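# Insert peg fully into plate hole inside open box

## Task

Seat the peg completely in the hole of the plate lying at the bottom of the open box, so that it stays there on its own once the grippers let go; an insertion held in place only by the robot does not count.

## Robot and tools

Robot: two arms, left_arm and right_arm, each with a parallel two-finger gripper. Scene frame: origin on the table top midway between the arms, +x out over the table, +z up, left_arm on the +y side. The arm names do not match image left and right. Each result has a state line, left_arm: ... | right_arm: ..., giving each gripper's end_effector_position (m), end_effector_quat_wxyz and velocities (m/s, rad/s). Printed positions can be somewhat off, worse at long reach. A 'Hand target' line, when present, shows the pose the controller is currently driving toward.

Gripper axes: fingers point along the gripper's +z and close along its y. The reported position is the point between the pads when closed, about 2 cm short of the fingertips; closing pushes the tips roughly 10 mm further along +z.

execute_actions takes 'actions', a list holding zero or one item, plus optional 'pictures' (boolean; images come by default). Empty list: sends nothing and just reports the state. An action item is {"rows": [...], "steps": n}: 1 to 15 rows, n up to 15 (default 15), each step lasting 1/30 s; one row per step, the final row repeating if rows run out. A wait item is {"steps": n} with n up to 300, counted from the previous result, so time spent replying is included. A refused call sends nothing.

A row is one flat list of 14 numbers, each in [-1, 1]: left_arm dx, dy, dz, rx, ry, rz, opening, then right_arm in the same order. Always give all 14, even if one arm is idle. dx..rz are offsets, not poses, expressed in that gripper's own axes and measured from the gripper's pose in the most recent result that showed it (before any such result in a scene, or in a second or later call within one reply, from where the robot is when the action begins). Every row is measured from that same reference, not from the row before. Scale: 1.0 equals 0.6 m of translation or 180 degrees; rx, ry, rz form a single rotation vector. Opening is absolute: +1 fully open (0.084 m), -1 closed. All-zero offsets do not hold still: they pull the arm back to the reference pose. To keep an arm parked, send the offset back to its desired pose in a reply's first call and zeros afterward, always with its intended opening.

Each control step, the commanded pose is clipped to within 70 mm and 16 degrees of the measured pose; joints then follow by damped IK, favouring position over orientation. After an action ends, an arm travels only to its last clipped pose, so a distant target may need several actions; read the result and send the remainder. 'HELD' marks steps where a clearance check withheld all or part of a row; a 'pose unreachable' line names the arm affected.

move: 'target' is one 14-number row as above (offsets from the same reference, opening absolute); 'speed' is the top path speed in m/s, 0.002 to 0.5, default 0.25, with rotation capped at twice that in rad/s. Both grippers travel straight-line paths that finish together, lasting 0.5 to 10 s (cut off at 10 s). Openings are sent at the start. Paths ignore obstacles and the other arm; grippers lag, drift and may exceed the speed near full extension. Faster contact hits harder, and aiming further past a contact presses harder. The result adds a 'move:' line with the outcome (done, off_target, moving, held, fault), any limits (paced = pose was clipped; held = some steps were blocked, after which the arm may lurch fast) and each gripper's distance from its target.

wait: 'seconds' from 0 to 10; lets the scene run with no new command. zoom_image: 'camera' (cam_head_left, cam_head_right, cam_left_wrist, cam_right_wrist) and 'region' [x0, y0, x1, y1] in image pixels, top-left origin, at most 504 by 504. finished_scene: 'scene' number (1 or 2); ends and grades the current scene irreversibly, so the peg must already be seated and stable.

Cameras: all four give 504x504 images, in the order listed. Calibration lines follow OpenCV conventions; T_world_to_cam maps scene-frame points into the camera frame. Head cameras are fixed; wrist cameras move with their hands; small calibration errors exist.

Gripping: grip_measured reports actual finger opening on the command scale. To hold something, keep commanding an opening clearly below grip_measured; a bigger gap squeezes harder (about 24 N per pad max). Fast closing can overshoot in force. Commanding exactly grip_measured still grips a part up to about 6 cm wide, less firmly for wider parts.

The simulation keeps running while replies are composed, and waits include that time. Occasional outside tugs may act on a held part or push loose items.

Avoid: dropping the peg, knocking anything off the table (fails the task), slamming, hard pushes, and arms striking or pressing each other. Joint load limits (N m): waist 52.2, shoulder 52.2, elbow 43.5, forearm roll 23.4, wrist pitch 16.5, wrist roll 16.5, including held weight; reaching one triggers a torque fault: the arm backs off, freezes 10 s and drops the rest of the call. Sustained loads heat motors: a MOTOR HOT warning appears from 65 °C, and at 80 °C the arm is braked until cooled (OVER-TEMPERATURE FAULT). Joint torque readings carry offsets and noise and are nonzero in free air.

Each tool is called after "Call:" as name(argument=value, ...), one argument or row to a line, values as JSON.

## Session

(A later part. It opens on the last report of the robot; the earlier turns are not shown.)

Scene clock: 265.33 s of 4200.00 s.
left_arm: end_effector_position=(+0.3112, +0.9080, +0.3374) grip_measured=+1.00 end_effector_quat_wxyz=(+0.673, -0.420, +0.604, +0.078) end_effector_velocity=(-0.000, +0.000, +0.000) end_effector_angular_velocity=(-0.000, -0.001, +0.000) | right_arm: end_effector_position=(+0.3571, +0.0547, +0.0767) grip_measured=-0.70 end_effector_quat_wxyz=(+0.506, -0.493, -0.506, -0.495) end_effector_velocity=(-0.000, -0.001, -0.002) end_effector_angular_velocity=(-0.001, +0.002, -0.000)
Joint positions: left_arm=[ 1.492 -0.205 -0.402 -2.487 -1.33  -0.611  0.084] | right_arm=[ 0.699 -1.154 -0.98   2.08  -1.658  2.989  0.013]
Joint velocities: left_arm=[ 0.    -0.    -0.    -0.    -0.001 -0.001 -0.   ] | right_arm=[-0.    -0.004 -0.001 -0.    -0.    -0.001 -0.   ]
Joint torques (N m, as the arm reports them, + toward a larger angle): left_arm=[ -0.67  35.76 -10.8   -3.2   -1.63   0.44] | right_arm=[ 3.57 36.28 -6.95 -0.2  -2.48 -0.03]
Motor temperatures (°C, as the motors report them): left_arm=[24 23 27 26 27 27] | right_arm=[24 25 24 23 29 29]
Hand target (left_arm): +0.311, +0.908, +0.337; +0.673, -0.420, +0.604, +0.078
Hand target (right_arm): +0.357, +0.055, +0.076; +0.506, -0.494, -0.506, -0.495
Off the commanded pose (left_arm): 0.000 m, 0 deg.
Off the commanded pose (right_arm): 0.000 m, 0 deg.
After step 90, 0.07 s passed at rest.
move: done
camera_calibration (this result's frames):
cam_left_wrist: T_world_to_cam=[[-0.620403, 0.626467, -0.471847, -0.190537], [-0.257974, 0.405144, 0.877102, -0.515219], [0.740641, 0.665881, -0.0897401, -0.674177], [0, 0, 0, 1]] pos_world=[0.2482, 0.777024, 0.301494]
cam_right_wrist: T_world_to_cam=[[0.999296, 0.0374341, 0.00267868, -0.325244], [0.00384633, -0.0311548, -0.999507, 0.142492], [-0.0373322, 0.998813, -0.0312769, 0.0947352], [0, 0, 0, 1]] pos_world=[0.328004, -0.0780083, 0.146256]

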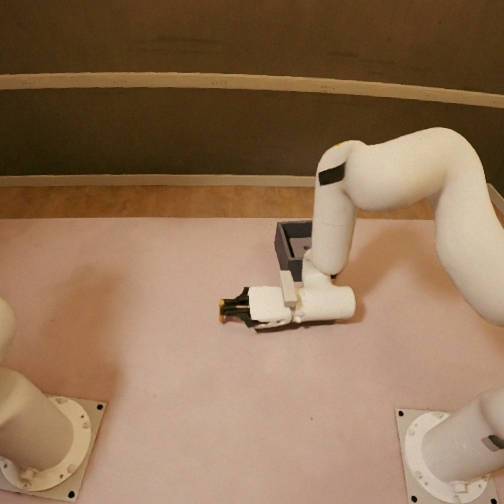

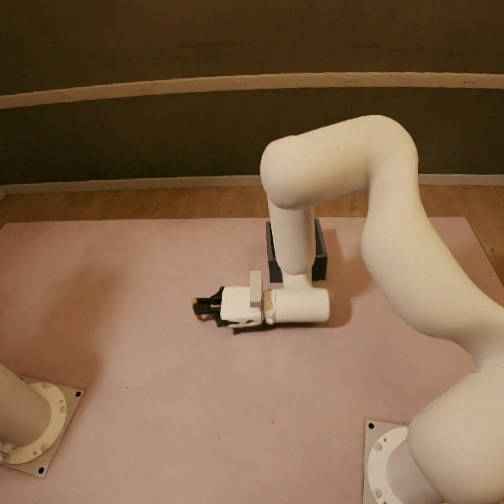

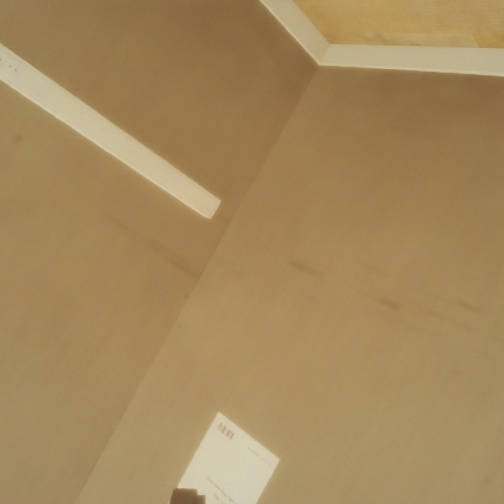

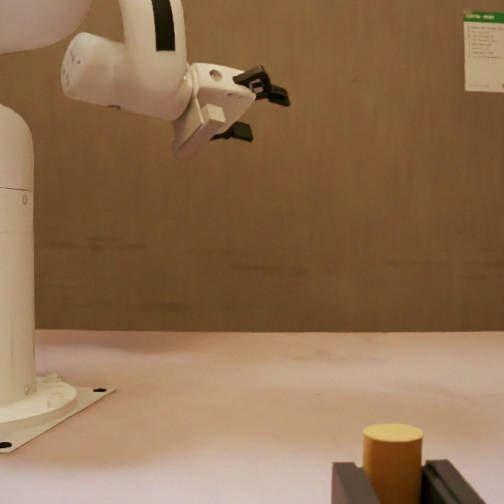

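Call:
move(
  target=[0, 0, 0, 0, 0, 0, 1, -0.0145, 0, 0, 0, 0, 0, -0.85],
  speed=0.02,
)

Scene clock: 282.37 s of 4200.00 s.
left_arm: end_effector_position=(+0.3112, +0.9080, +0.3374) grip_measured=+1.00 end_effector_quat_wxyz=(+0.673, -0.420, +0.604, +0.078) end_effector_velocity=(+0.000, -0.000, +0.000) end_effector_angular_velocity=(+0.001, -0.000, -0.001) | right_arm: end_effector_position=(+0.3571, +0.0547, +0.0681) grip_measured=-0.70 end_effector_quat_wxyz=(+0.506, -0.493, -0.506, -0.495) end_effector_velocity=(+0.000, +0.000, -0.000) end_effector_angular_velocity=(+0.001, +0.000, +0.000)
Joint positions: left_arm=[ 1.492 -0.205 -0.402 -2.487 -1.33  -0.611  0.084] | right_arm=[ 0.699 -1.177 -0.994  2.08  -1.662  2.982  0.013]
Joint velocities: left_arm=[-0.     0.    -0.     0.    -0.001  0.001 -0.   ] | right_arm=[ 0.    -0.002 -0.003 -0.    -0.001  0.001  0.   ]
Joint torques (N m, as the arm reports them, + toward a larger angle): left_arm=[ -1.06  36.14 -10.81  -3.18  -1.63   0.52] | right_arm=[ 3.66 35.55 -6.87  0.27 -2.41 -0.2 ]
Motor temperatures (°C, as the motors report them): left_arm=[24 23 27 26 27 27] | right_arm=[24 25 24 23 29 29]
Hand target (left_arm): +0.311, +0.908, +0.337; +0.673, -0.420, +0.604, +0.078
Hand target (right_arm): +0.357, +0.055, +0.068; +0.506, -0.493, -0.506, -0.495
Off the commanded pose (left_arm): 0.000 m, 0 deg.
Off the commanded pose (right_arm): 0.000 m, 0 deg.
After step 90, 13.33 s passed at rest.
move: done
camera_calibration (this result's frames):
cam_left_wrist: T_world_to_cam=[[-0.620403, 0.626467, -0.471847, -0.190537], [-0.257974, 0.405144, 0.877102, -0.515219], [0.740641, 0.665881, -0.0897401, -0.674177], [0, 0, 0, 1]] pos_world=[0.2482, 0.777024, 0.301494]
cam_right_wrist: T_world_to_cam=[[0.999295, 0.037437, 0.00266591, -0.325215], [0.00383355, -0.0311525, -0.999507, 0.133858], [-0.0373355, 0.998813, -0.031274, 0.0944558], [0, 0, 0, 1]] pos_world=[0.327999, -0.0779986, 0.137613]

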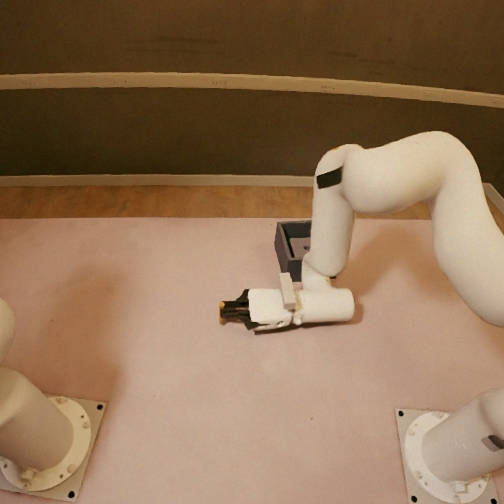

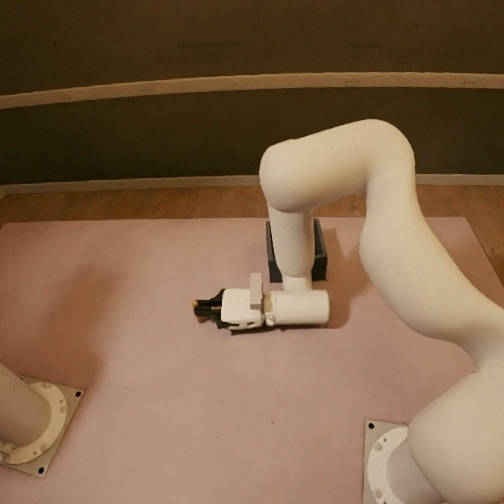

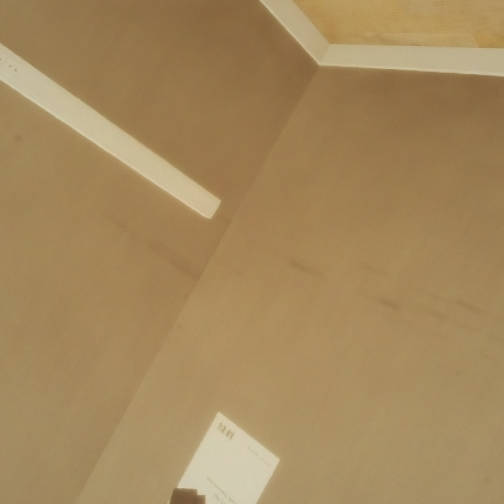

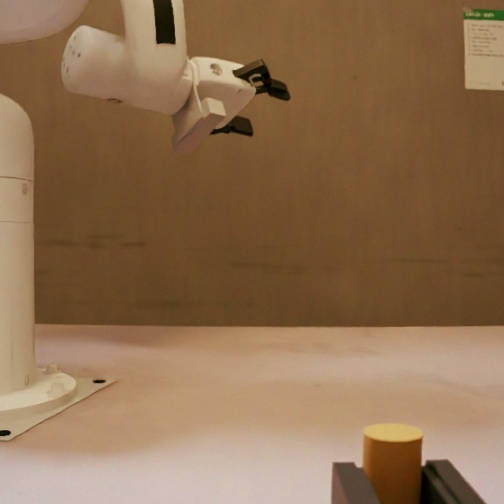

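Call:
zoom_image(
  camera="cam_head_left",
  region=[205, 285, 265, 335],
)

Region (205, 285, 265, 335) of cam_head_left's 504x504 image, scaled by 8.400, with more detail than that image has.

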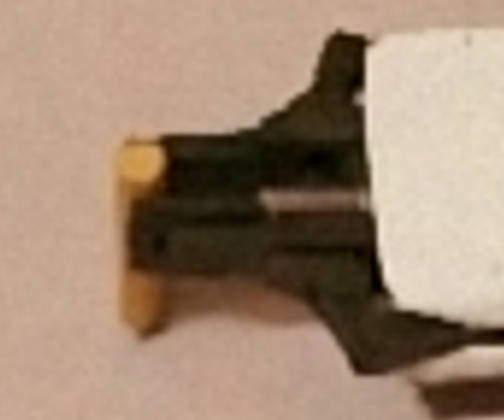

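Call:
move(
  target=[0, 0, 0, 0, 0, 0, 1, -0.005, 0, 0, 0, 0, 0, -0.85],
  speed=0.01,
)

Scene clock: 287.70 s of 4200.00 s.
left_arm: end_effector_position=(+0.3112, +0.9080, +0.3374) grip_measured=+1.00 end_effector_quat_wxyz=(+0.673, -0.420, +0.604, +0.078) end_effector_velocity=(-0.000, +0.000, +0.001) end_effector_angular_velocity=(+0.002, -0.002, +0.000) | right_arm: end_effector_position=(+0.3571, +0.0547, +0.0651) grip_measured=-0.70 end_effector_quat_wxyz=(+0.506, -0.493, -0.506, -0.495) end_effector_velocity=(-0.000, +0.000, -0.000) end_effector_angular_velocity=(+0.000, +0.000, +0.001)
Joint positions: left_arm=[ 1.492 -0.205 -0.402 -2.487 -1.33  -0.611  0.084] | right_arm=[ 0.699 -1.184 -1.     2.08  -1.664  2.979  0.013]
Joint velocities: left_arm=[-0.     0.     0.    -0.001 -0.003  0.    -0.   ] | right_arm=[ 0.    -0.001 -0.001 -0.    -0.     0.001 -0.   ]
Joint torques (N m, as the arm reports them, + toward a larger angle): left_arm=[ -0.53  36.21 -10.55  -2.99  -1.63   0.44] | right_arm=[ 4.66 35.79 -6.7   0.43 -2.39 -0.14]
Motor temperatures (°C, as the motors report them): left_arm=[24 23 27 26 27 27] | right_arm=[24 25 24 23 29 29]
Hand target (left_arm): +0.311, +0.908, +0.337; +0.673, -0.420, +0.604, +0.078
Hand target (right_arm): +0.357, +0.055, +0.065; +0.506, -0.493, -0.506, -0.495
Off the commanded pose (left_arm): 0.000 m, 0 deg.
Off the commanded pose (right_arm): 0.000 m, 0 deg.
After step 90, 1.63 s passed at rest.
move: done
camera_calibration (this result's frames):
cam_left_wrist: T_world_to_cam=[[-0.620403, 0.626467, -0.471847, -0.190537], [-0.257974, 0.405144, 0.877102, -0.515218], [0.740641, 0.665881, -0.0897401, -0.674177], [0, 0, 0, 1]] pos_world=[0.2482, 0.777024, 0.301494]
cam_right_wrist: T_world_to_cam=[[0.999295, 0.0374377, 0.00266227, -0.325205], [0.00382987, -0.0311509, -0.999507, 0.130881], [-0.0373363, 0.998813, -0.0312724, 0.0943591], [0, 0, 0, 1]] pos_world=[0.327998, -0.0779951, 0.134633]

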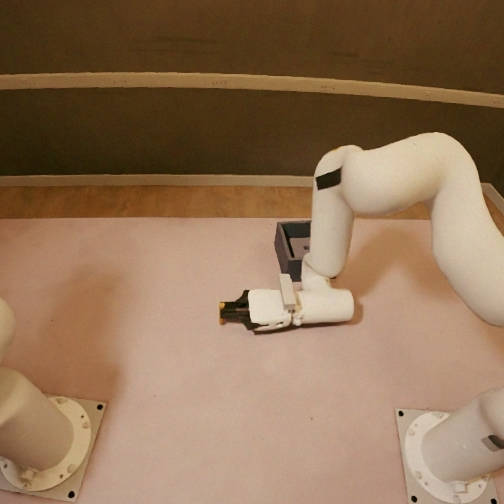

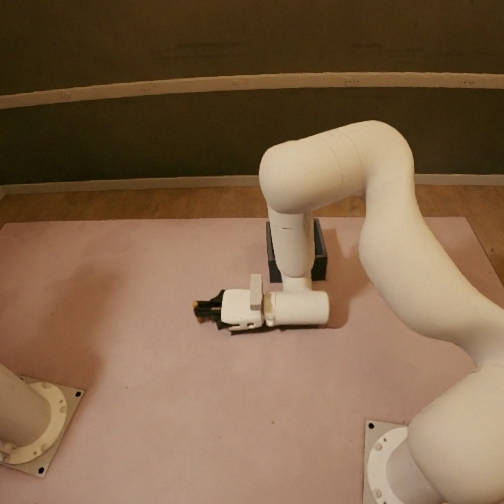

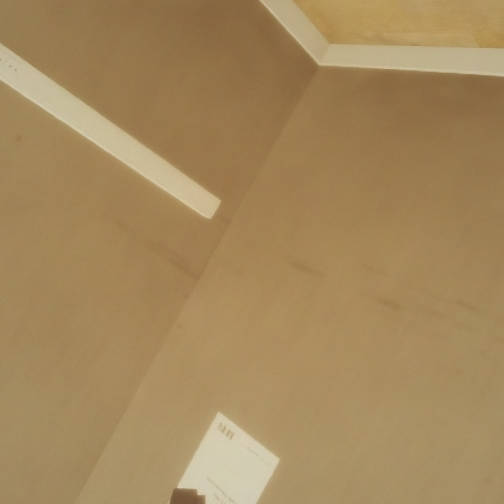

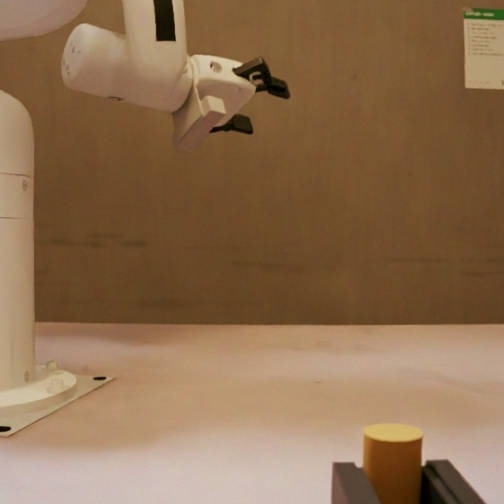

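Call:
move(
  target=[0, 0, 0, 0, 0, 0, 1, -0.005, 0, 0, 0, 0, 0, -0.85],
  speed=0.01,
)

Scene clock: 291.23 s of 4200.00 s.
left_arm: end_effector_position=(+0.3112, +0.9080, +0.3374) grip_measured=+1.00 end_effector_quat_wxyz=(+0.673, -0.420, +0.604, +0.078) end_effector_velocity=(-0.000, -0.000, -0.000) end_effector_angular_velocity=(-0.001, +0.000, +0.000) | right_arm: end_effector_position=(+0.3571, +0.0547, +0.0621) grip_measured=-0.70 end_effector_quat_wxyz=(+0.506, -0.493, -0.506, -0.495) end_effector_velocity=(+0.000, +0.000, -0.000) end_effector_angular_velocity=(+0.001, -0.001, +0.000)
Joint positions: left_arm=[ 1.492 -0.205 -0.402 -2.487 -1.33  -0.611  0.084] | right_arm=[ 0.699 -1.192 -1.005  2.079 -1.665  2.977  0.013]
Joint velocities: left_arm=[ 0.    -0.     0.     0.     0.001 -0.    -0.   ] | right_arm=[-0.    -0.001 -0.001 -0.    -0.    -0.001 -0.   ]
Joint torques (N m, as the arm reports them, + toward a larger angle): left_arm=[ -1.46  35.81 -11.09  -3.17  -1.6    0.47] | right_arm=[ 4.32 36.13 -6.43 -0.04 -2.43 -0.21]
Motor temperatures (°C, as the motors report them): left_arm=[24 23 27 26 27 27] | right_arm=[24 25 24 23 29 29]
Hand target (left_arm): +0.311, +0.908, +0.337; +0.673, -0.420, +0.604, +0.078
Hand target (right_arm): +0.357, +0.055, +0.062; +0.506, -0.493, -0.506, -0.495
Off the commanded pose (left_arm): 0.000 m, 0 deg.
Off the commanded pose (right_arm): 0.000 m, 0 deg.
move: done
camera_calibration (this result's frames):
cam_left_wrist: T_world_to_cam=[[-0.620403, 0.626467, -0.471847, -0.190537], [-0.257974, 0.405144, 0.877102, -0.515219], [0.740641, 0.665881, -0.0897402, -0.674177], [0, 0, 0, 1]] pos_world=[0.2482, 0.777024, 0.301494]
cam_right_wrist: T_world_to_cam=[[0.999295, 0.0374385, 0.00265878, -0.325196], [0.00382636, -0.0311496, -0.999507, 0.127904], [-0.0373373, 0.998813, -0.0312709, 0.0942625], [0, 0, 0, 1]] pos_world=[0.327997, -0.0779916, 0.131654]

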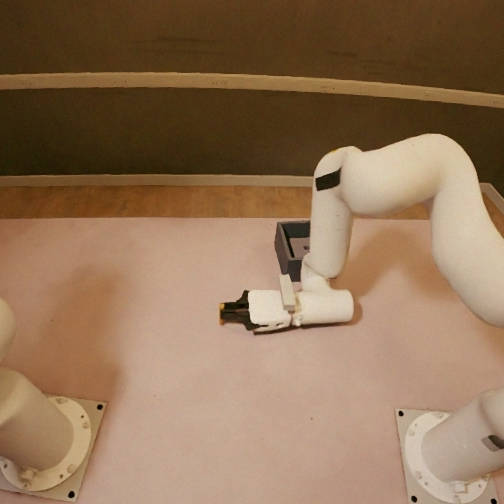

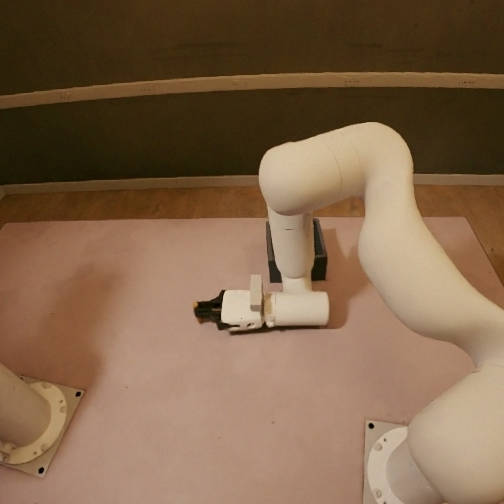

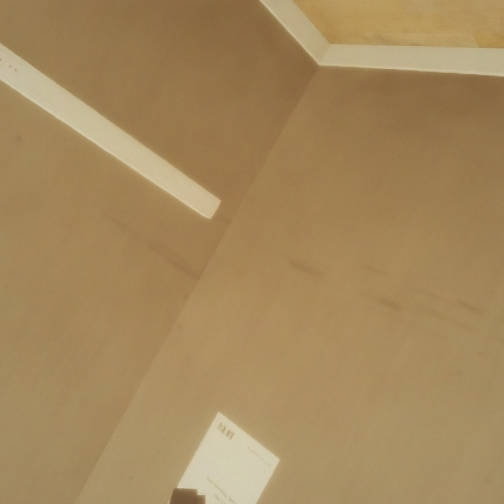

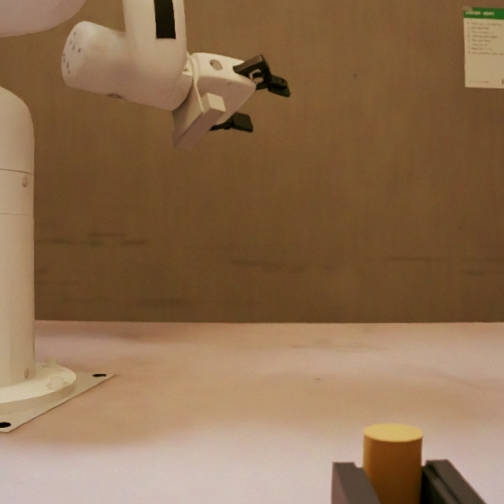

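Call:
zoom_image(
  camera="cam_head_right",
  region=[180, 285, 240, 335],
)

Region (180, 285, 240, 335) of cam_head_right's 504x504 image, scaled by 8.400, with more detail than that image has.

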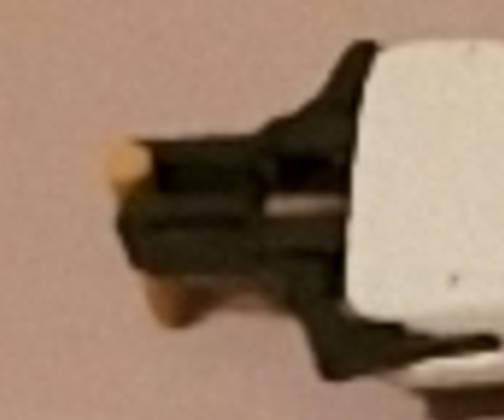

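Call:
move(
  target=[0, 0, 0, 0, 0, 0, 1, -0.0035, 0, 0, 0, 0, 0, -0.85],
  speed=0.008,
)

Scene clock: 296.43 s of 4200.00 s.
left_arm: end_effector_position=(+0.3112, +0.9080, +0.3374) grip_measured=+1.00 end_effector_quat_wxyz=(+0.673, -0.420, +0.604, +0.078) end_effector_velocity=(-0.000, -0.000, -0.000) end_effector_angular_velocity=(-0.001, +0.001, +0.000) | right_arm: end_effector_position=(+0.3571, +0.0548, +0.0600) grip_measured=-0.70 end_effector_quat_wxyz=(+0.506, -0.493, -0.506, -0.495) end_effector_velocity=(+0.000, +0.000, -0.000) end_effector_angular_velocity=(+0.000, -0.000, -0.001)
Joint positions: left_arm=[ 1.492 -0.205 -0.402 -2.487 -1.33  -0.611  0.084] | right_arm=[ 0.699 -1.198 -1.008  2.079 -1.666  2.976  0.013]
Joint velocities: left_arm=[ 0.    -0.     0.     0.     0.002 -0.     0.   ] | right_arm=[ 0.    -0.    -0.     0.001 -0.    -0.     0.   ]
Joint torques (N m, as the arm reports them, + toward a larger angle): left_arm=[ -0.73  36.16 -10.8   -3.03  -1.61   0.5 ] | right_arm=[ 3.99 36.78 -7.33  0.12 -2.54 -0.22]
Motor temperatures (°C, as the motors report them): left_arm=[24 23 27 26 27 27] | right_arm=[24 25 24 23 29 29]
Hand target (left_arm): +0.311, +0.908, +0.337; +0.673, -0.420, +0.604, +0.078
Hand target (right_arm): +0.357, +0.055, +0.060; +0.506, -0.493, -0.506, -0.495
Off the commanded pose (left_arm): 0.000 m, 0 deg.
Off the commanded pose (right_arm): 0.000 m, 0 deg.
After step 90, 1.50 s passed at rest.
move: done
camera_calibration (this result's frames):
cam_left_wrist: T_world_to_cam=[[-0.620403, 0.626467, -0.471847, -0.190537], [-0.257974, 0.405144, 0.877102, -0.515219], [0.740641, 0.665881, -0.0897402, -0.674177], [0, 0, 0, 1]] pos_world=[0.2482, 0.777024, 0.301494]
cam_right_wrist: T_world_to_cam=[[0.999295, 0.0374393, 0.00265605, -0.325189], [0.00382363, -0.0311488, -0.999507, 0.125821], [-0.0373382, 0.998813, -0.03127, 0.094195], [0, 0, 0, 1]] pos_world=[0.327996, -0.0779892, 0.129568]

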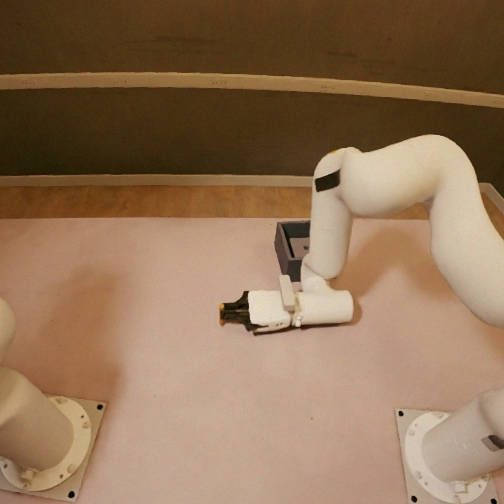

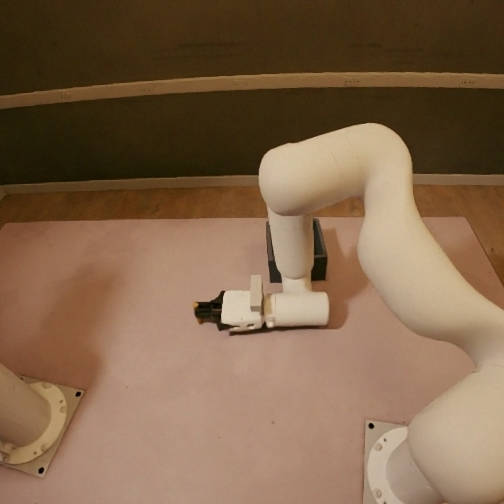

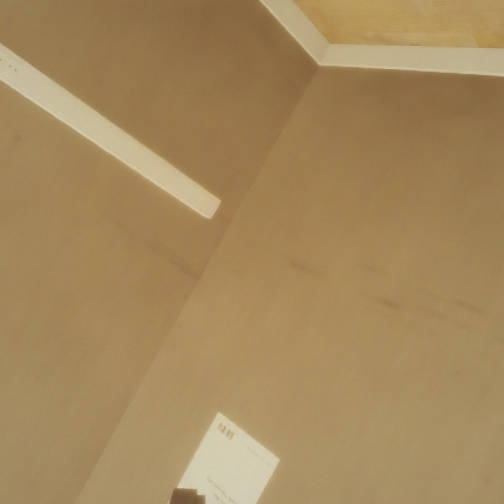

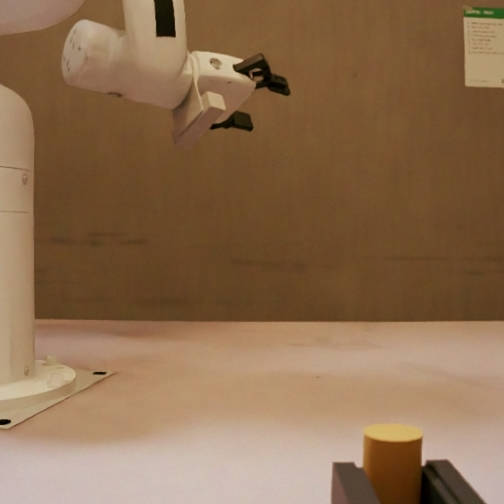

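Call:
move(
  target=[0, 0, 0, 0, 0, 0, 1, -0.004, 0, 0, 0, 0, 0, -0.85],
  speed=0.008,
)

Scene clock: 301.67 s of 4200.00 s.
left_arm: end_effector_position=(+0.3112, +0.9080, +0.3374) grip_measured=+1.00 end_effector_quat_wxyz=(+0.673, -0.420, +0.604, +0.078) end_effector_velocity=(-0.000, +0.000, +0.000) end_effector_angular_velocity=(+0.001, -0.000, +0.001) | right_arm: end_effector_position=(+0.3571, +0.0548, +0.0578) grip_measured=-0.70 end_effector_quat_wxyz=(+0.506, -0.493, -0.506, -0.495) end_effector_velocity=(-0.000, -0.000, -0.000) end_effector_angular_velocity=(-0.000, -0.002, +0.001)
Joint positions: left_arm=[ 1.492 -0.205 -0.402 -2.487 -1.33  -0.611  0.084] | right_arm=[ 0.699 -1.204 -1.013  2.079 -1.667  2.974  0.013]
Joint velocities: left_arm=[-0.     0.     0.    -0.001 -0.001  0.     0.   ] | right_arm=[-0.    -0.001 -0.001 -0.001 -0.    -0.003 -0.   ]
Joint torques (N m, as the arm reports them, + toward a larger angle): left_arm=[ -1.13  35.57 -10.92  -3.02  -1.61   0.45] | right_arm=[ 3.17 34.81 -6.74  0.02 -2.17 -0.1 ]
Motor temperatures (°C, as the motors report them): left_arm=[24 23 27 26 27 27] | right_arm=[24 25 24 23 29 29]
Hand target (left_arm): +0.311, +0.908, +0.337; +0.673, -0.420, +0.604, +0.078
Hand target (right_arm): +0.357, +0.055, +0.058; +0.506, -0.493, -0.506, -0.495
Off the commanded pose (left_arm): 0.000 m, 0 deg.
Off the commanded pose (right_arm): 0.000 m, 0 deg.
After step 90, 1.53 s passed at rest.
move: done
camera_calibration (this result's frames):
cam_left_wrist: T_world_to_cam=[[-0.620403, 0.626467, -0.471847, -0.190537], [-0.257974, 0.405144, 0.877102, -0.515219], [0.740641, 0.665881, -0.0897402, -0.674177], [0, 0, 0, 1]] pos_world=[0.2482, 0.777024, 0.301494]
cam_right_wrist: T_world_to_cam=[[0.999295, 0.0374508, 0.00268528, -0.325195], [0.0038392, -0.0307737, -0.999519, 0.123532], [-0.0373501, 0.998825, -0.0308958, 0.0940899], [0, 0, 0, 1]] pos_world=[0.328006, -0.0779989, 0.127253]

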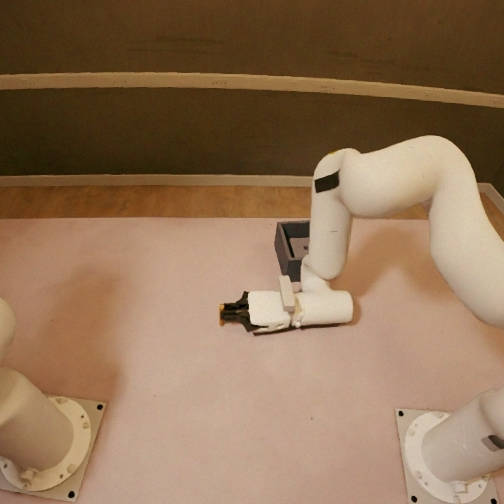

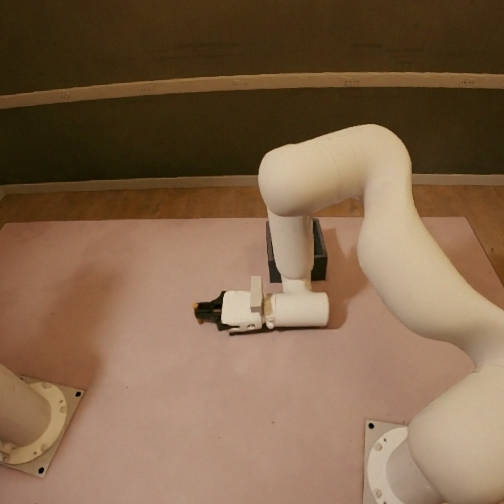

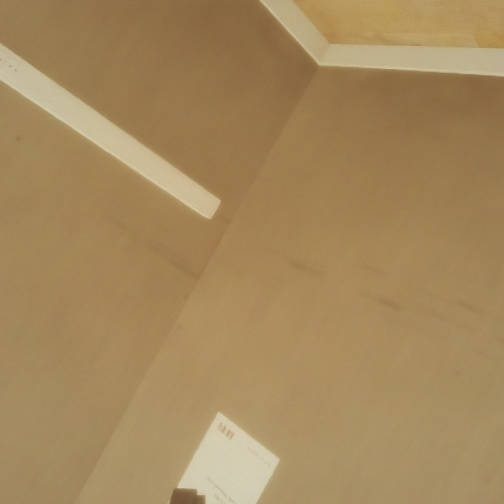

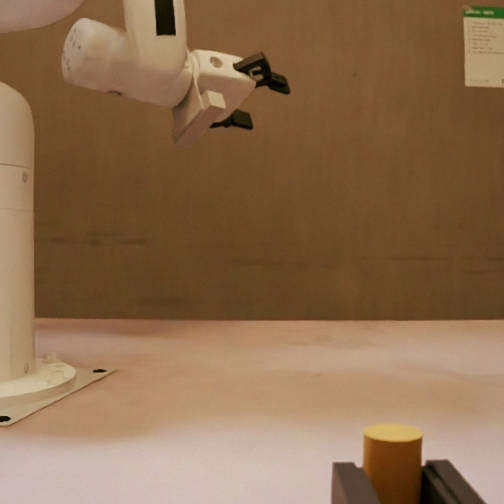

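Call:
zoom_image(
  camera="cam_head_left",
  region=[205, 290, 265, 340],
)

Region (205, 290, 265, 340) of cam_head_left's 504x504 image, scaled by 8.400, with more detail than that image has.

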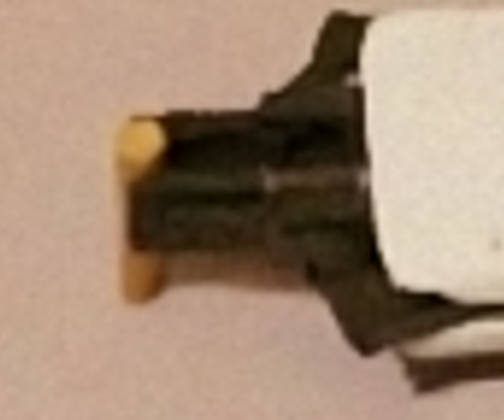

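Call:
move(
  target=[0, 0, 0, 0, 0, 0, 1, -0.0025, 0, 0, 0, 0, 0, -0.85],
  speed=0.006,
)

Scene clock: 308.70 s of 4200.00 s.
left_arm: end_effector_position=(+0.3112, +0.9080, +0.3374) grip_measured=+1.00 end_effector_quat_wxyz=(+0.673, -0.420, +0.604, +0.078) end_effector_velocity=(-0.000, -0.000, -0.000) end_effector_angular_velocity=(-0.001, +0.001, +0.000) | right_arm: end_effector_position=(+0.3573, +0.0549, +0.0571) grip_measured=-0.70 end_effector_quat_wxyz=(+0.507, -0.493, -0.505, -0.496) end_effector_velocity=(+0.000, +0.000, -0.001) end_effector_angular_velocity=(-0.002, +0.000, +0.000)
Joint positions: left_arm=[ 1.492 -0.205 -0.402 -2.487 -1.33  -0.611  0.084] | right_arm=[ 0.7   -1.207 -1.015  2.079 -1.67   2.973  0.013]
Joint velocities: left_arm=[-0.     0.     0.    -0.     0.001 -0.001  0.   ] | right_arm=[ 0.    -0.001 -0.001  0.     0.002  0.001  0.   ]
Joint torques (N m, as the arm reports them, + toward a larger angle): left_arm=[ -1.01  36.2  -10.66  -2.92  -1.62   0.48] | right_arm=[ 2.87 28.18 -5.4   1.86  4.2  -0.3 ]
Motor temperatures (°C, as the motors report them): left_arm=[24 23 27 26 27 27] | right_arm=[24 25 24 23 29 29]
Hand target (left_arm): +0.311, +0.908, +0.337; +0.673, -0.420, +0.604, +0.078
Hand target (right_arm): +0.357, +0.055, +0.056; +0.506, -0.493, -0.506, -0.495
Off the commanded pose (left_arm): 0.000 m, 0 deg.
Off the commanded pose (right_arm): 0.001 m, 0 deg.
After step 90, 3.33 s passed at rest.
move: done
camera_calibration (this result's frames):
cam_left_wrist: T_world_to_cam=[[-0.620403, 0.626467, -0.471847, -0.190537], [-0.257974, 0.405144, 0.877102, -0.515219], [0.740642, 0.66588, -0.0897402, -0.674177], [0, 0, 0, 1]] pos_world=[0.2482, 0.777024, 0.301494]
cam_right_wrist: T_world_to_cam=[[0.999296, 0.0373766, 0.0030877, -0.325382], [0.0041438, -0.0282112, -0.999593, 0.122617], [-0.0372743, 0.998903, -0.0283462, 0.0937869], [0, 0, 0, 1]] pos_world=[0.328141, -0.0780631, 0.126231]

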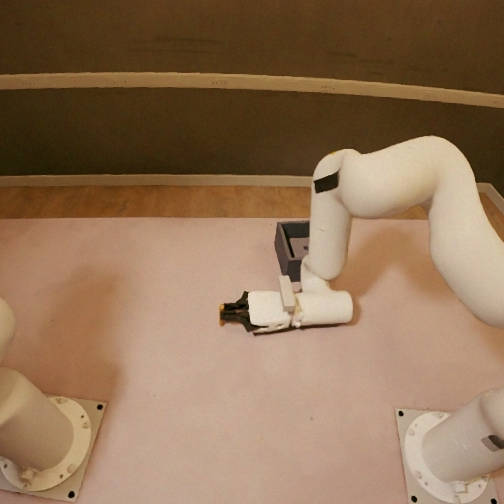

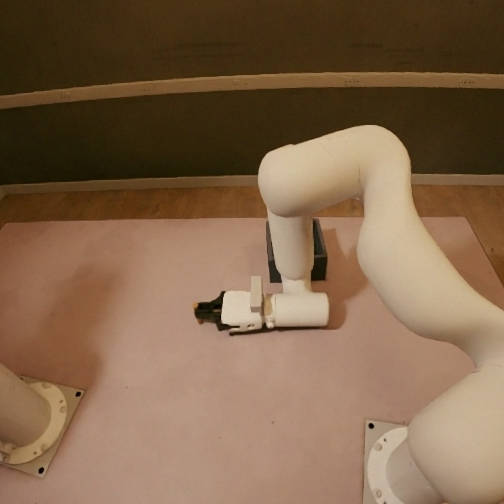

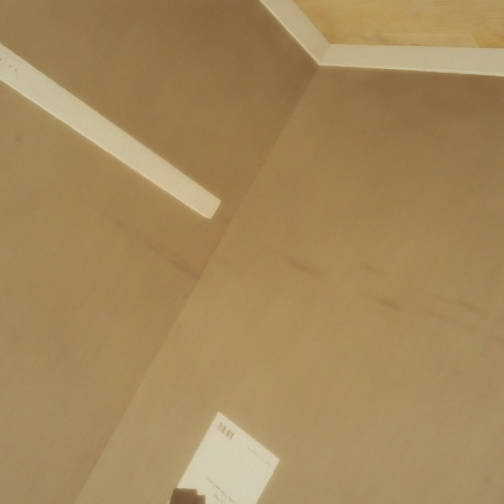

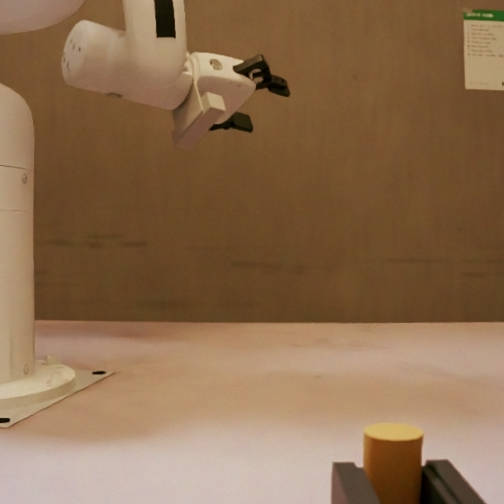

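Call:
move(
  target=[0, 0, 0, 0, 0, 0, 1, 0.0022, 0, 0, 0, 0, 0, -0.85],
  speed=0.01,
)

Scene clock: 314.03 s of 4200.00 s.
left_arm: end_effector_position=(+0.3112, +0.9080, +0.3374) grip_measured=+1.00 end_effector_quat_wxyz=(+0.673, -0.420, +0.604, +0.078) end_effector_velocity=(+0.000, -0.000, +0.000) end_effector_angular_velocity=(+0.000, -0.001, -0.001) | right_arm: end_effector_position=(+0.3571, +0.0548, +0.0576) grip_measured=-0.70 end_effector_quat_wxyz=(+0.506, -0.493, -0.506, -0.495) end_effector_velocity=(+0.000, -0.000, +0.001) end_effector_angular_velocity=(+0.001, -0.001, -0.001)
Joint positions: left_arm=[ 1.492 -0.205 -0.402 -2.487 -1.33  -0.611  0.084] | right_arm=[ 0.699 -1.204 -1.013  2.079 -1.667  2.974  0.013]
Joint velocities: left_arm=[-0.     0.    -0.     0.    -0.001 -0.001  0.   ] | right_arm=[ 0.     0.001  0.001  0.    -0.002 -0.001  0.   ]
Joint torques (N m, as the arm reports them, + toward a larger angle): left_arm=[ -0.93  35.25 -10.66  -3.11  -1.59   0.48] | right_arm=[ 2.91 34.55 -5.48  0.34 -0.48 -0.09]
Motor temperatures (°C, as the motors report them): left_arm=[24 23 27 26 27 27] | right_arm=[24 25 24 23 29 29]
Hand target (left_arm): +0.311, +0.908, +0.337; +0.673, -0.420, +0.604, +0.078
Hand target (right_arm): +0.357, +0.055, +0.058; +0.507, -0.493, -0.505, -0.496
Off the commanded pose (left_arm): 0.000 m, 0 deg.
Off the commanded pose (right_arm): 0.001 m, 0 deg.
After step 90, 1.63 s passed at rest.
move: done
camera_calibration (this result's frames):
cam_left_wrist: T_world_to_cam=[[-0.620403, 0.626467, -0.471847, -0.190537], [-0.257974, 0.405144, 0.877102, -0.515219], [0.740642, 0.66588, -0.0897403, -0.674176], [0, 0, 0, 1]] pos_world=[0.2482, 0.777024, 0.301494]
cam_right_wrist: T_world_to_cam=[[0.999295, 0.0374457, 0.00264942, -0.325184], [0.00380064, -0.0307059, -0.999521, 0.123377], [-0.0373464, 0.998827, -0.0308265, 0.09409], [0, 0, 0, 1]] pos_world=[0.328, -0.0780144, 0.12708]

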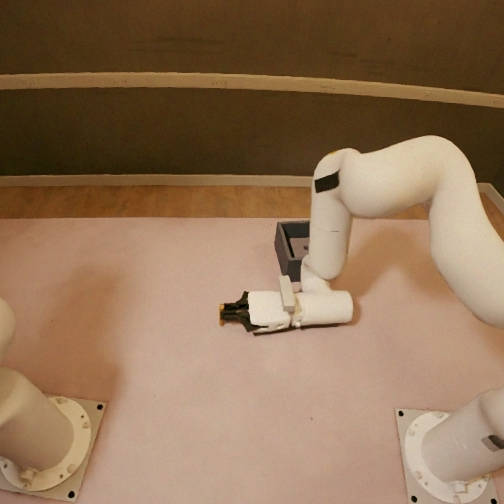

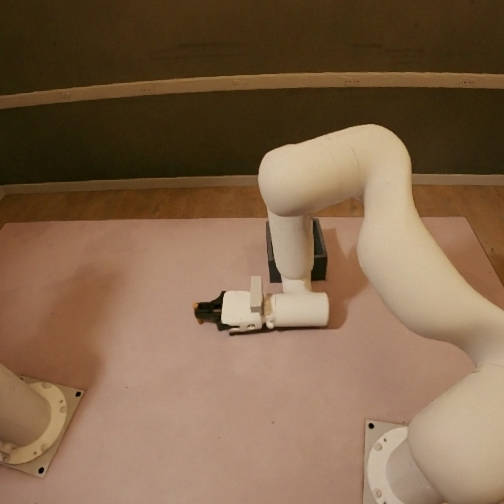

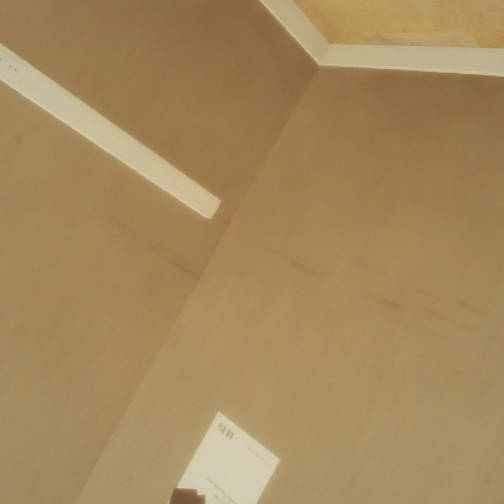

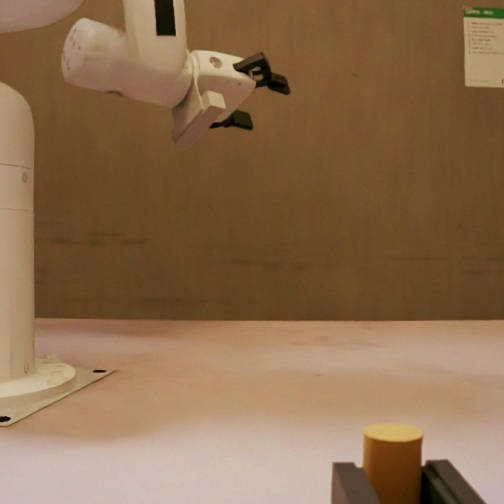

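Call:
execute_actions(
  actions=[
    {"rows": [[0,0,0,0,0,0,1, 0,0,0,0,0,0,-0.80],[0,0,0,0,0,0,1, 0,0,0,0,0,0,-0.76],[0,0,0,0,0,0,1, 0,0,0,0,0,0,-0.72],[0,0,0,0,0,0,1, 0,0,0,0,0,0,-0.69],[0,0,0,0,0,0,1, 0,0,0,0,0,0,-0.66],[0,0,0,0,0,0,1, 0,0,0,0,0,0,-0.62],[0,0,0,0,0,0,1, 0,0,0,0,0,0,-0.58],[0,0,0,0,0,0,1, 0,0,0,0,0,0,-0.5],[0,0,0,0,0,0,1, 0,0,0,0,0,0,-0.4],[0,0,0,0,0,0,1, 0,0,0,0,0,0,-0.3],[0,0,0,0,0,0,1, 0,0,0,0,0,0,-0.2],[0,0,0,0,0,0,1, 0,0,0,0,0,0,-0.1],[0,0,0,0,0,0,1, 0,0,0,0,0,0,0.0]], "steps": 15},
  ],
  pictures=true,
)

Scene clock: 322.00 s of 4200.00 s.
left_arm: end_effector_position=(+0.3112, +0.9080, +0.3374) grip_measured=+1.00 end_effector_quat_wxyz=(+0.673, -0.420, +0.604, +0.078) end_effector_velocity=(-0.000, +0.000, -0.000) end_effector_angular_velocity=(-0.000, -0.000, +0.000) | right_arm: end_effector_position=(+0.3571, +0.0548, +0.0576) grip_measured=-0.03 end_effector_quat_wxyz=(+0.506, -0.493, -0.506, -0.495) end_effector_velocity=(+0.000, -0.000, -0.000) end_effector_angular_velocity=(-0.000, -0.001, -0.001)
Joint positions: left_arm=[ 1.492 -0.205 -0.402 -2.487 -1.33  -0.611  0.084] | right_arm=[ 0.699 -1.204 -1.013  2.079 -1.667  2.974  0.043]
Joint velocities: left_arm=[ 0.  0.  0. -0.  0. -0.  0.] | right_arm=[-0.    -0.     0.     0.    -0.    -0.001  0.019]
Joint torques (N m, as the arm reports them, + toward a larger angle): left_arm=[ -0.81  35.69 -10.83  -3.13  -1.61   0.48] | right_arm=[ 3.49 36.24 -6.28  0.22 -2.51 -0.14]
Motor temperatures (°C, as the motors report them): left_arm=[24 23 27 26 27 27] | right_arm=[24 25 24 23 29 29]
Hand target (left_arm): +0.311, +0.908, +0.337; +0.673, -0.420, +0.604, +0.078
Hand target (right_arm): +0.357, +0.055, +0.058; +0.506, -0.493, -0.506, -0.495
Off the commanded pose (left_arm): 0.000 m, 0 deg.
Off the commanded pose (right_arm): 0.000 m, 0 deg.
Steps of this call (steps 1 to 90: nothing new was sent; then 4.47 s passed at rest; steps 91 to 105: all 15 steps of this action). Readings (end_effector_position):
91: left_arm (+0.3112, +0.9080, +0.3374) | right_arm (+0.3573, +0.0549, +0.0584)
92: left_arm (+0.3112, +0.9080, +0.3374) | right_arm (+0.3572, +0.0549, +0.0582)
94: left_arm (+0.3112, +0.9080, +0.3374) | right_arm (+0.3571, +0.0548, +0.0578)
98: left_arm (+0.3112, +0.9080, +0.3374) | right_arm (+0.3571, +0.0548, +0.0576)
105: the state above
camera_calibration (this result's frames):
cam_left_wrist: T_world_to_cam=[[-0.620403, 0.626467, -0.471846, -0.190537], [-0.257974, 0.405144, 0.877102, -0.515218], [0.740641, 0.665881, -0.0897401, -0.674177], [0, 0, 0, 1]] pos_world=[0.2482, 0.777024, 0.301494]
cam_right_wrist: T_world_to_cam=[[0.999295, 0.0374424, 0.00264841, -0.325185], [0.00380021, -0.0307242, -0.999521, 0.123373], [-0.037343, 0.998826, -0.0308449, 0.0940914], [0, 0, 0, 1]] pos_world=[0.328001, -0.0780148, 0.127077]

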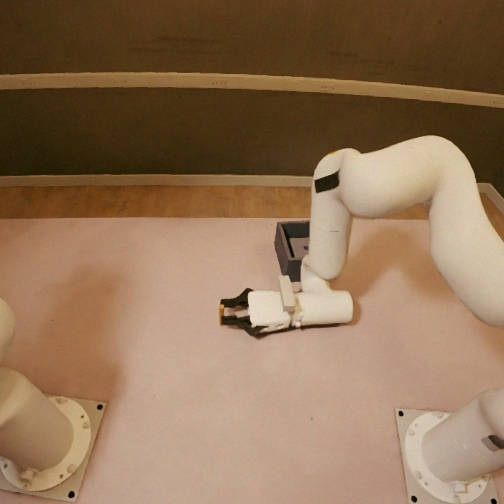

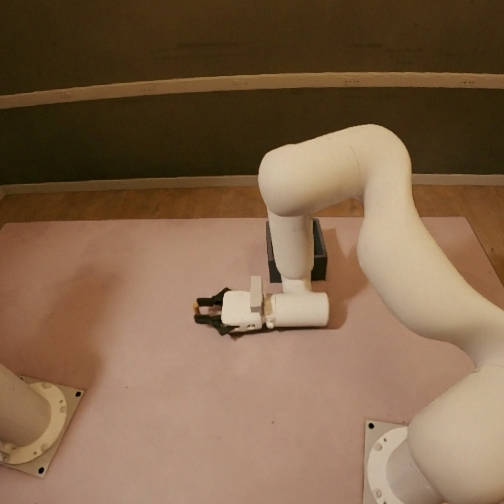

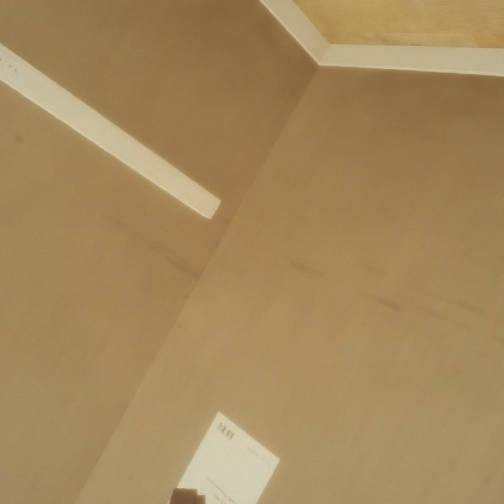

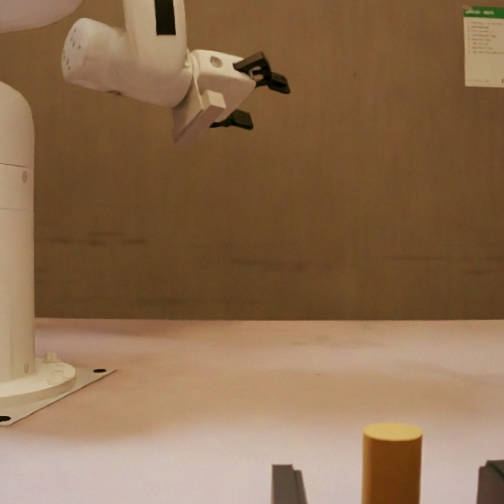

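Call:
zoom_image(
  camera="cam_right_wrist",
  region=[264, 384, 504, 504],
)

Region (264, 384, 504, 504) of cam_right_wrist's 504x504 image, scaled by 2.100, with more detail than that image has.

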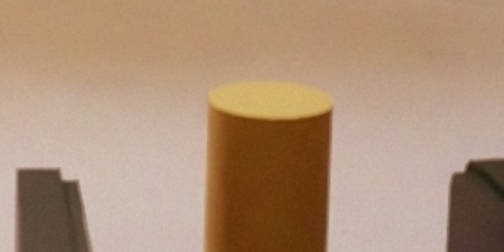

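Call:
move(
  target=[0, 0, 0, 0, 0, 0, 1, 0.125, 0, 0, 0, 0, 0, 1],
  speed=0.15,
)

Scene clock: 378.07 s of 4200.00 s.
left_arm: end_effector_position=(+0.3112, +0.9080, +0.3374) grip_measured=+1.00 end_effector_quat_wxyz=(+0.673, -0.420, +0.604, +0.078) end_effector_velocity=(+0.000, +0.000, +0.000) end_effector_angular_velocity=(+0.002, +0.001, -0.001) | right_arm: end_effector_position=(+0.3570, +0.0546, +0.1322) grip_measured=+1.00 end_effector_quat_wxyz=(+0.506, -0.493, -0.506, -0.495) end_effector_velocity=(+0.000, +0.000, +0.002) end_effector_angular_velocity=(+0.000, -0.001, +0.000)
Joint positions: left_arm=[ 1.492 -0.205 -0.402 -2.487 -1.33  -0.611  0.084] | right_arm=[ 0.699 -1.008 -0.893  2.084 -1.629  3.041  0.084]
Joint velocities: left_arm=[ 0.     0.    -0.     0.    -0.     0.002  0.   ] | right_arm=[ 0.     0.005  0.002  0.     0.001  0.002 -0.   ]
Joint torques (N m, as the arm reports them, + toward a larger angle): left_arm=[ -0.27  36.02 -10.84  -3.04  -1.61   0.48] | right_arm=[ 4.03 35.03 -8.32 -0.05 -2.33 -0.13]
Motor temperatures (°C, as the motors report them): left_arm=[24 23 27 26 27 27] | right_arm=[24 25 24 23 29 29]
Hand target (left_arm): +0.311, +0.908, +0.337; +0.673, -0.420, +0.604, +0.078
Hand target (right_arm): +0.357, +0.055, +0.133; +0.506, -0.493, -0.506, -0.495
Off the commanded pose (left_arm): 0.000 m, 0 deg.
Off the commanded pose (right_arm): 0.000 m, 0 deg.
After step 90, 52.20 s passed at rest.
move: done
camera_calibration (this result's frames):
cam_left_wrist: T_world_to_cam=[[-0.620403, 0.626467, -0.471847, -0.190537], [-0.257974, 0.405144, 0.877102, -0.515219], [0.740641, 0.665881, -0.0897402, -0.674177], [0, 0, 0, 1]] pos_world=[0.2482, 0.777024, 0.301494]
cam_right_wrist: T_world_to_cam=[[0.999297, 0.0374209, 0.00225163, -0.325229], [0.00342059, -0.0312035, -0.999507, 0.198121], [-0.0373322, 0.998812, -0.0313095, 0.0966482], [0, 0, 0, 1]] pos_world=[0.327931, -0.078181, 0.201782]

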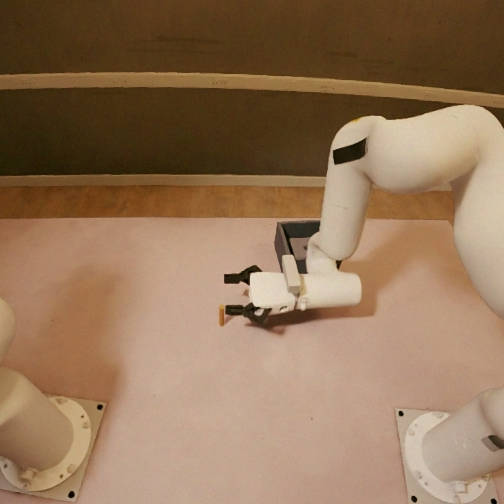

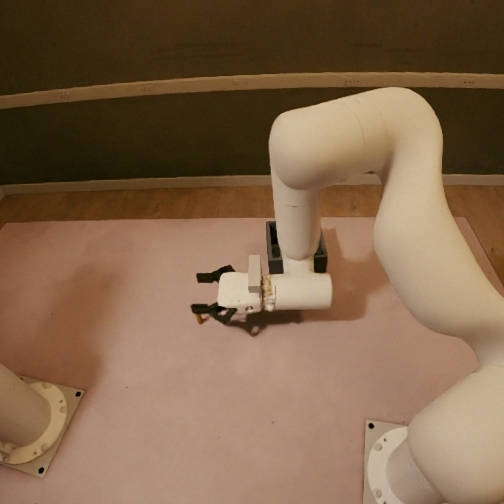

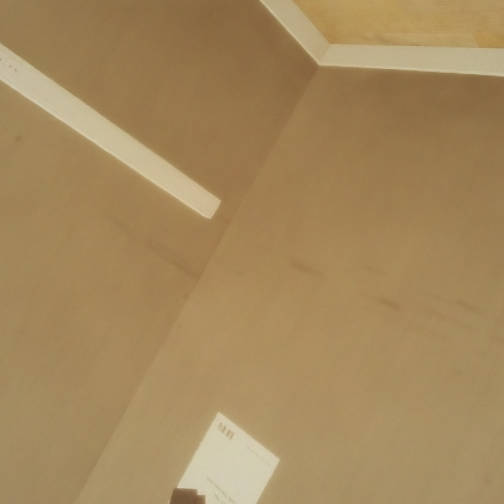

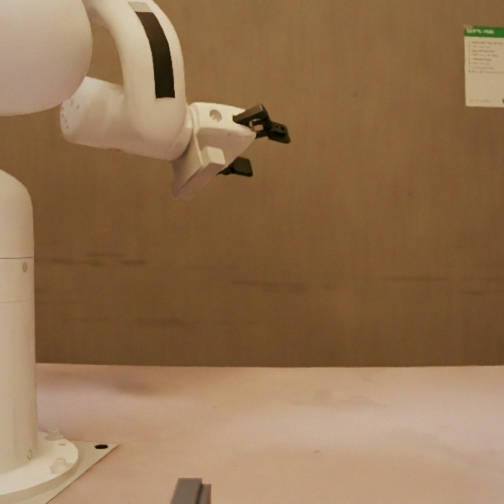

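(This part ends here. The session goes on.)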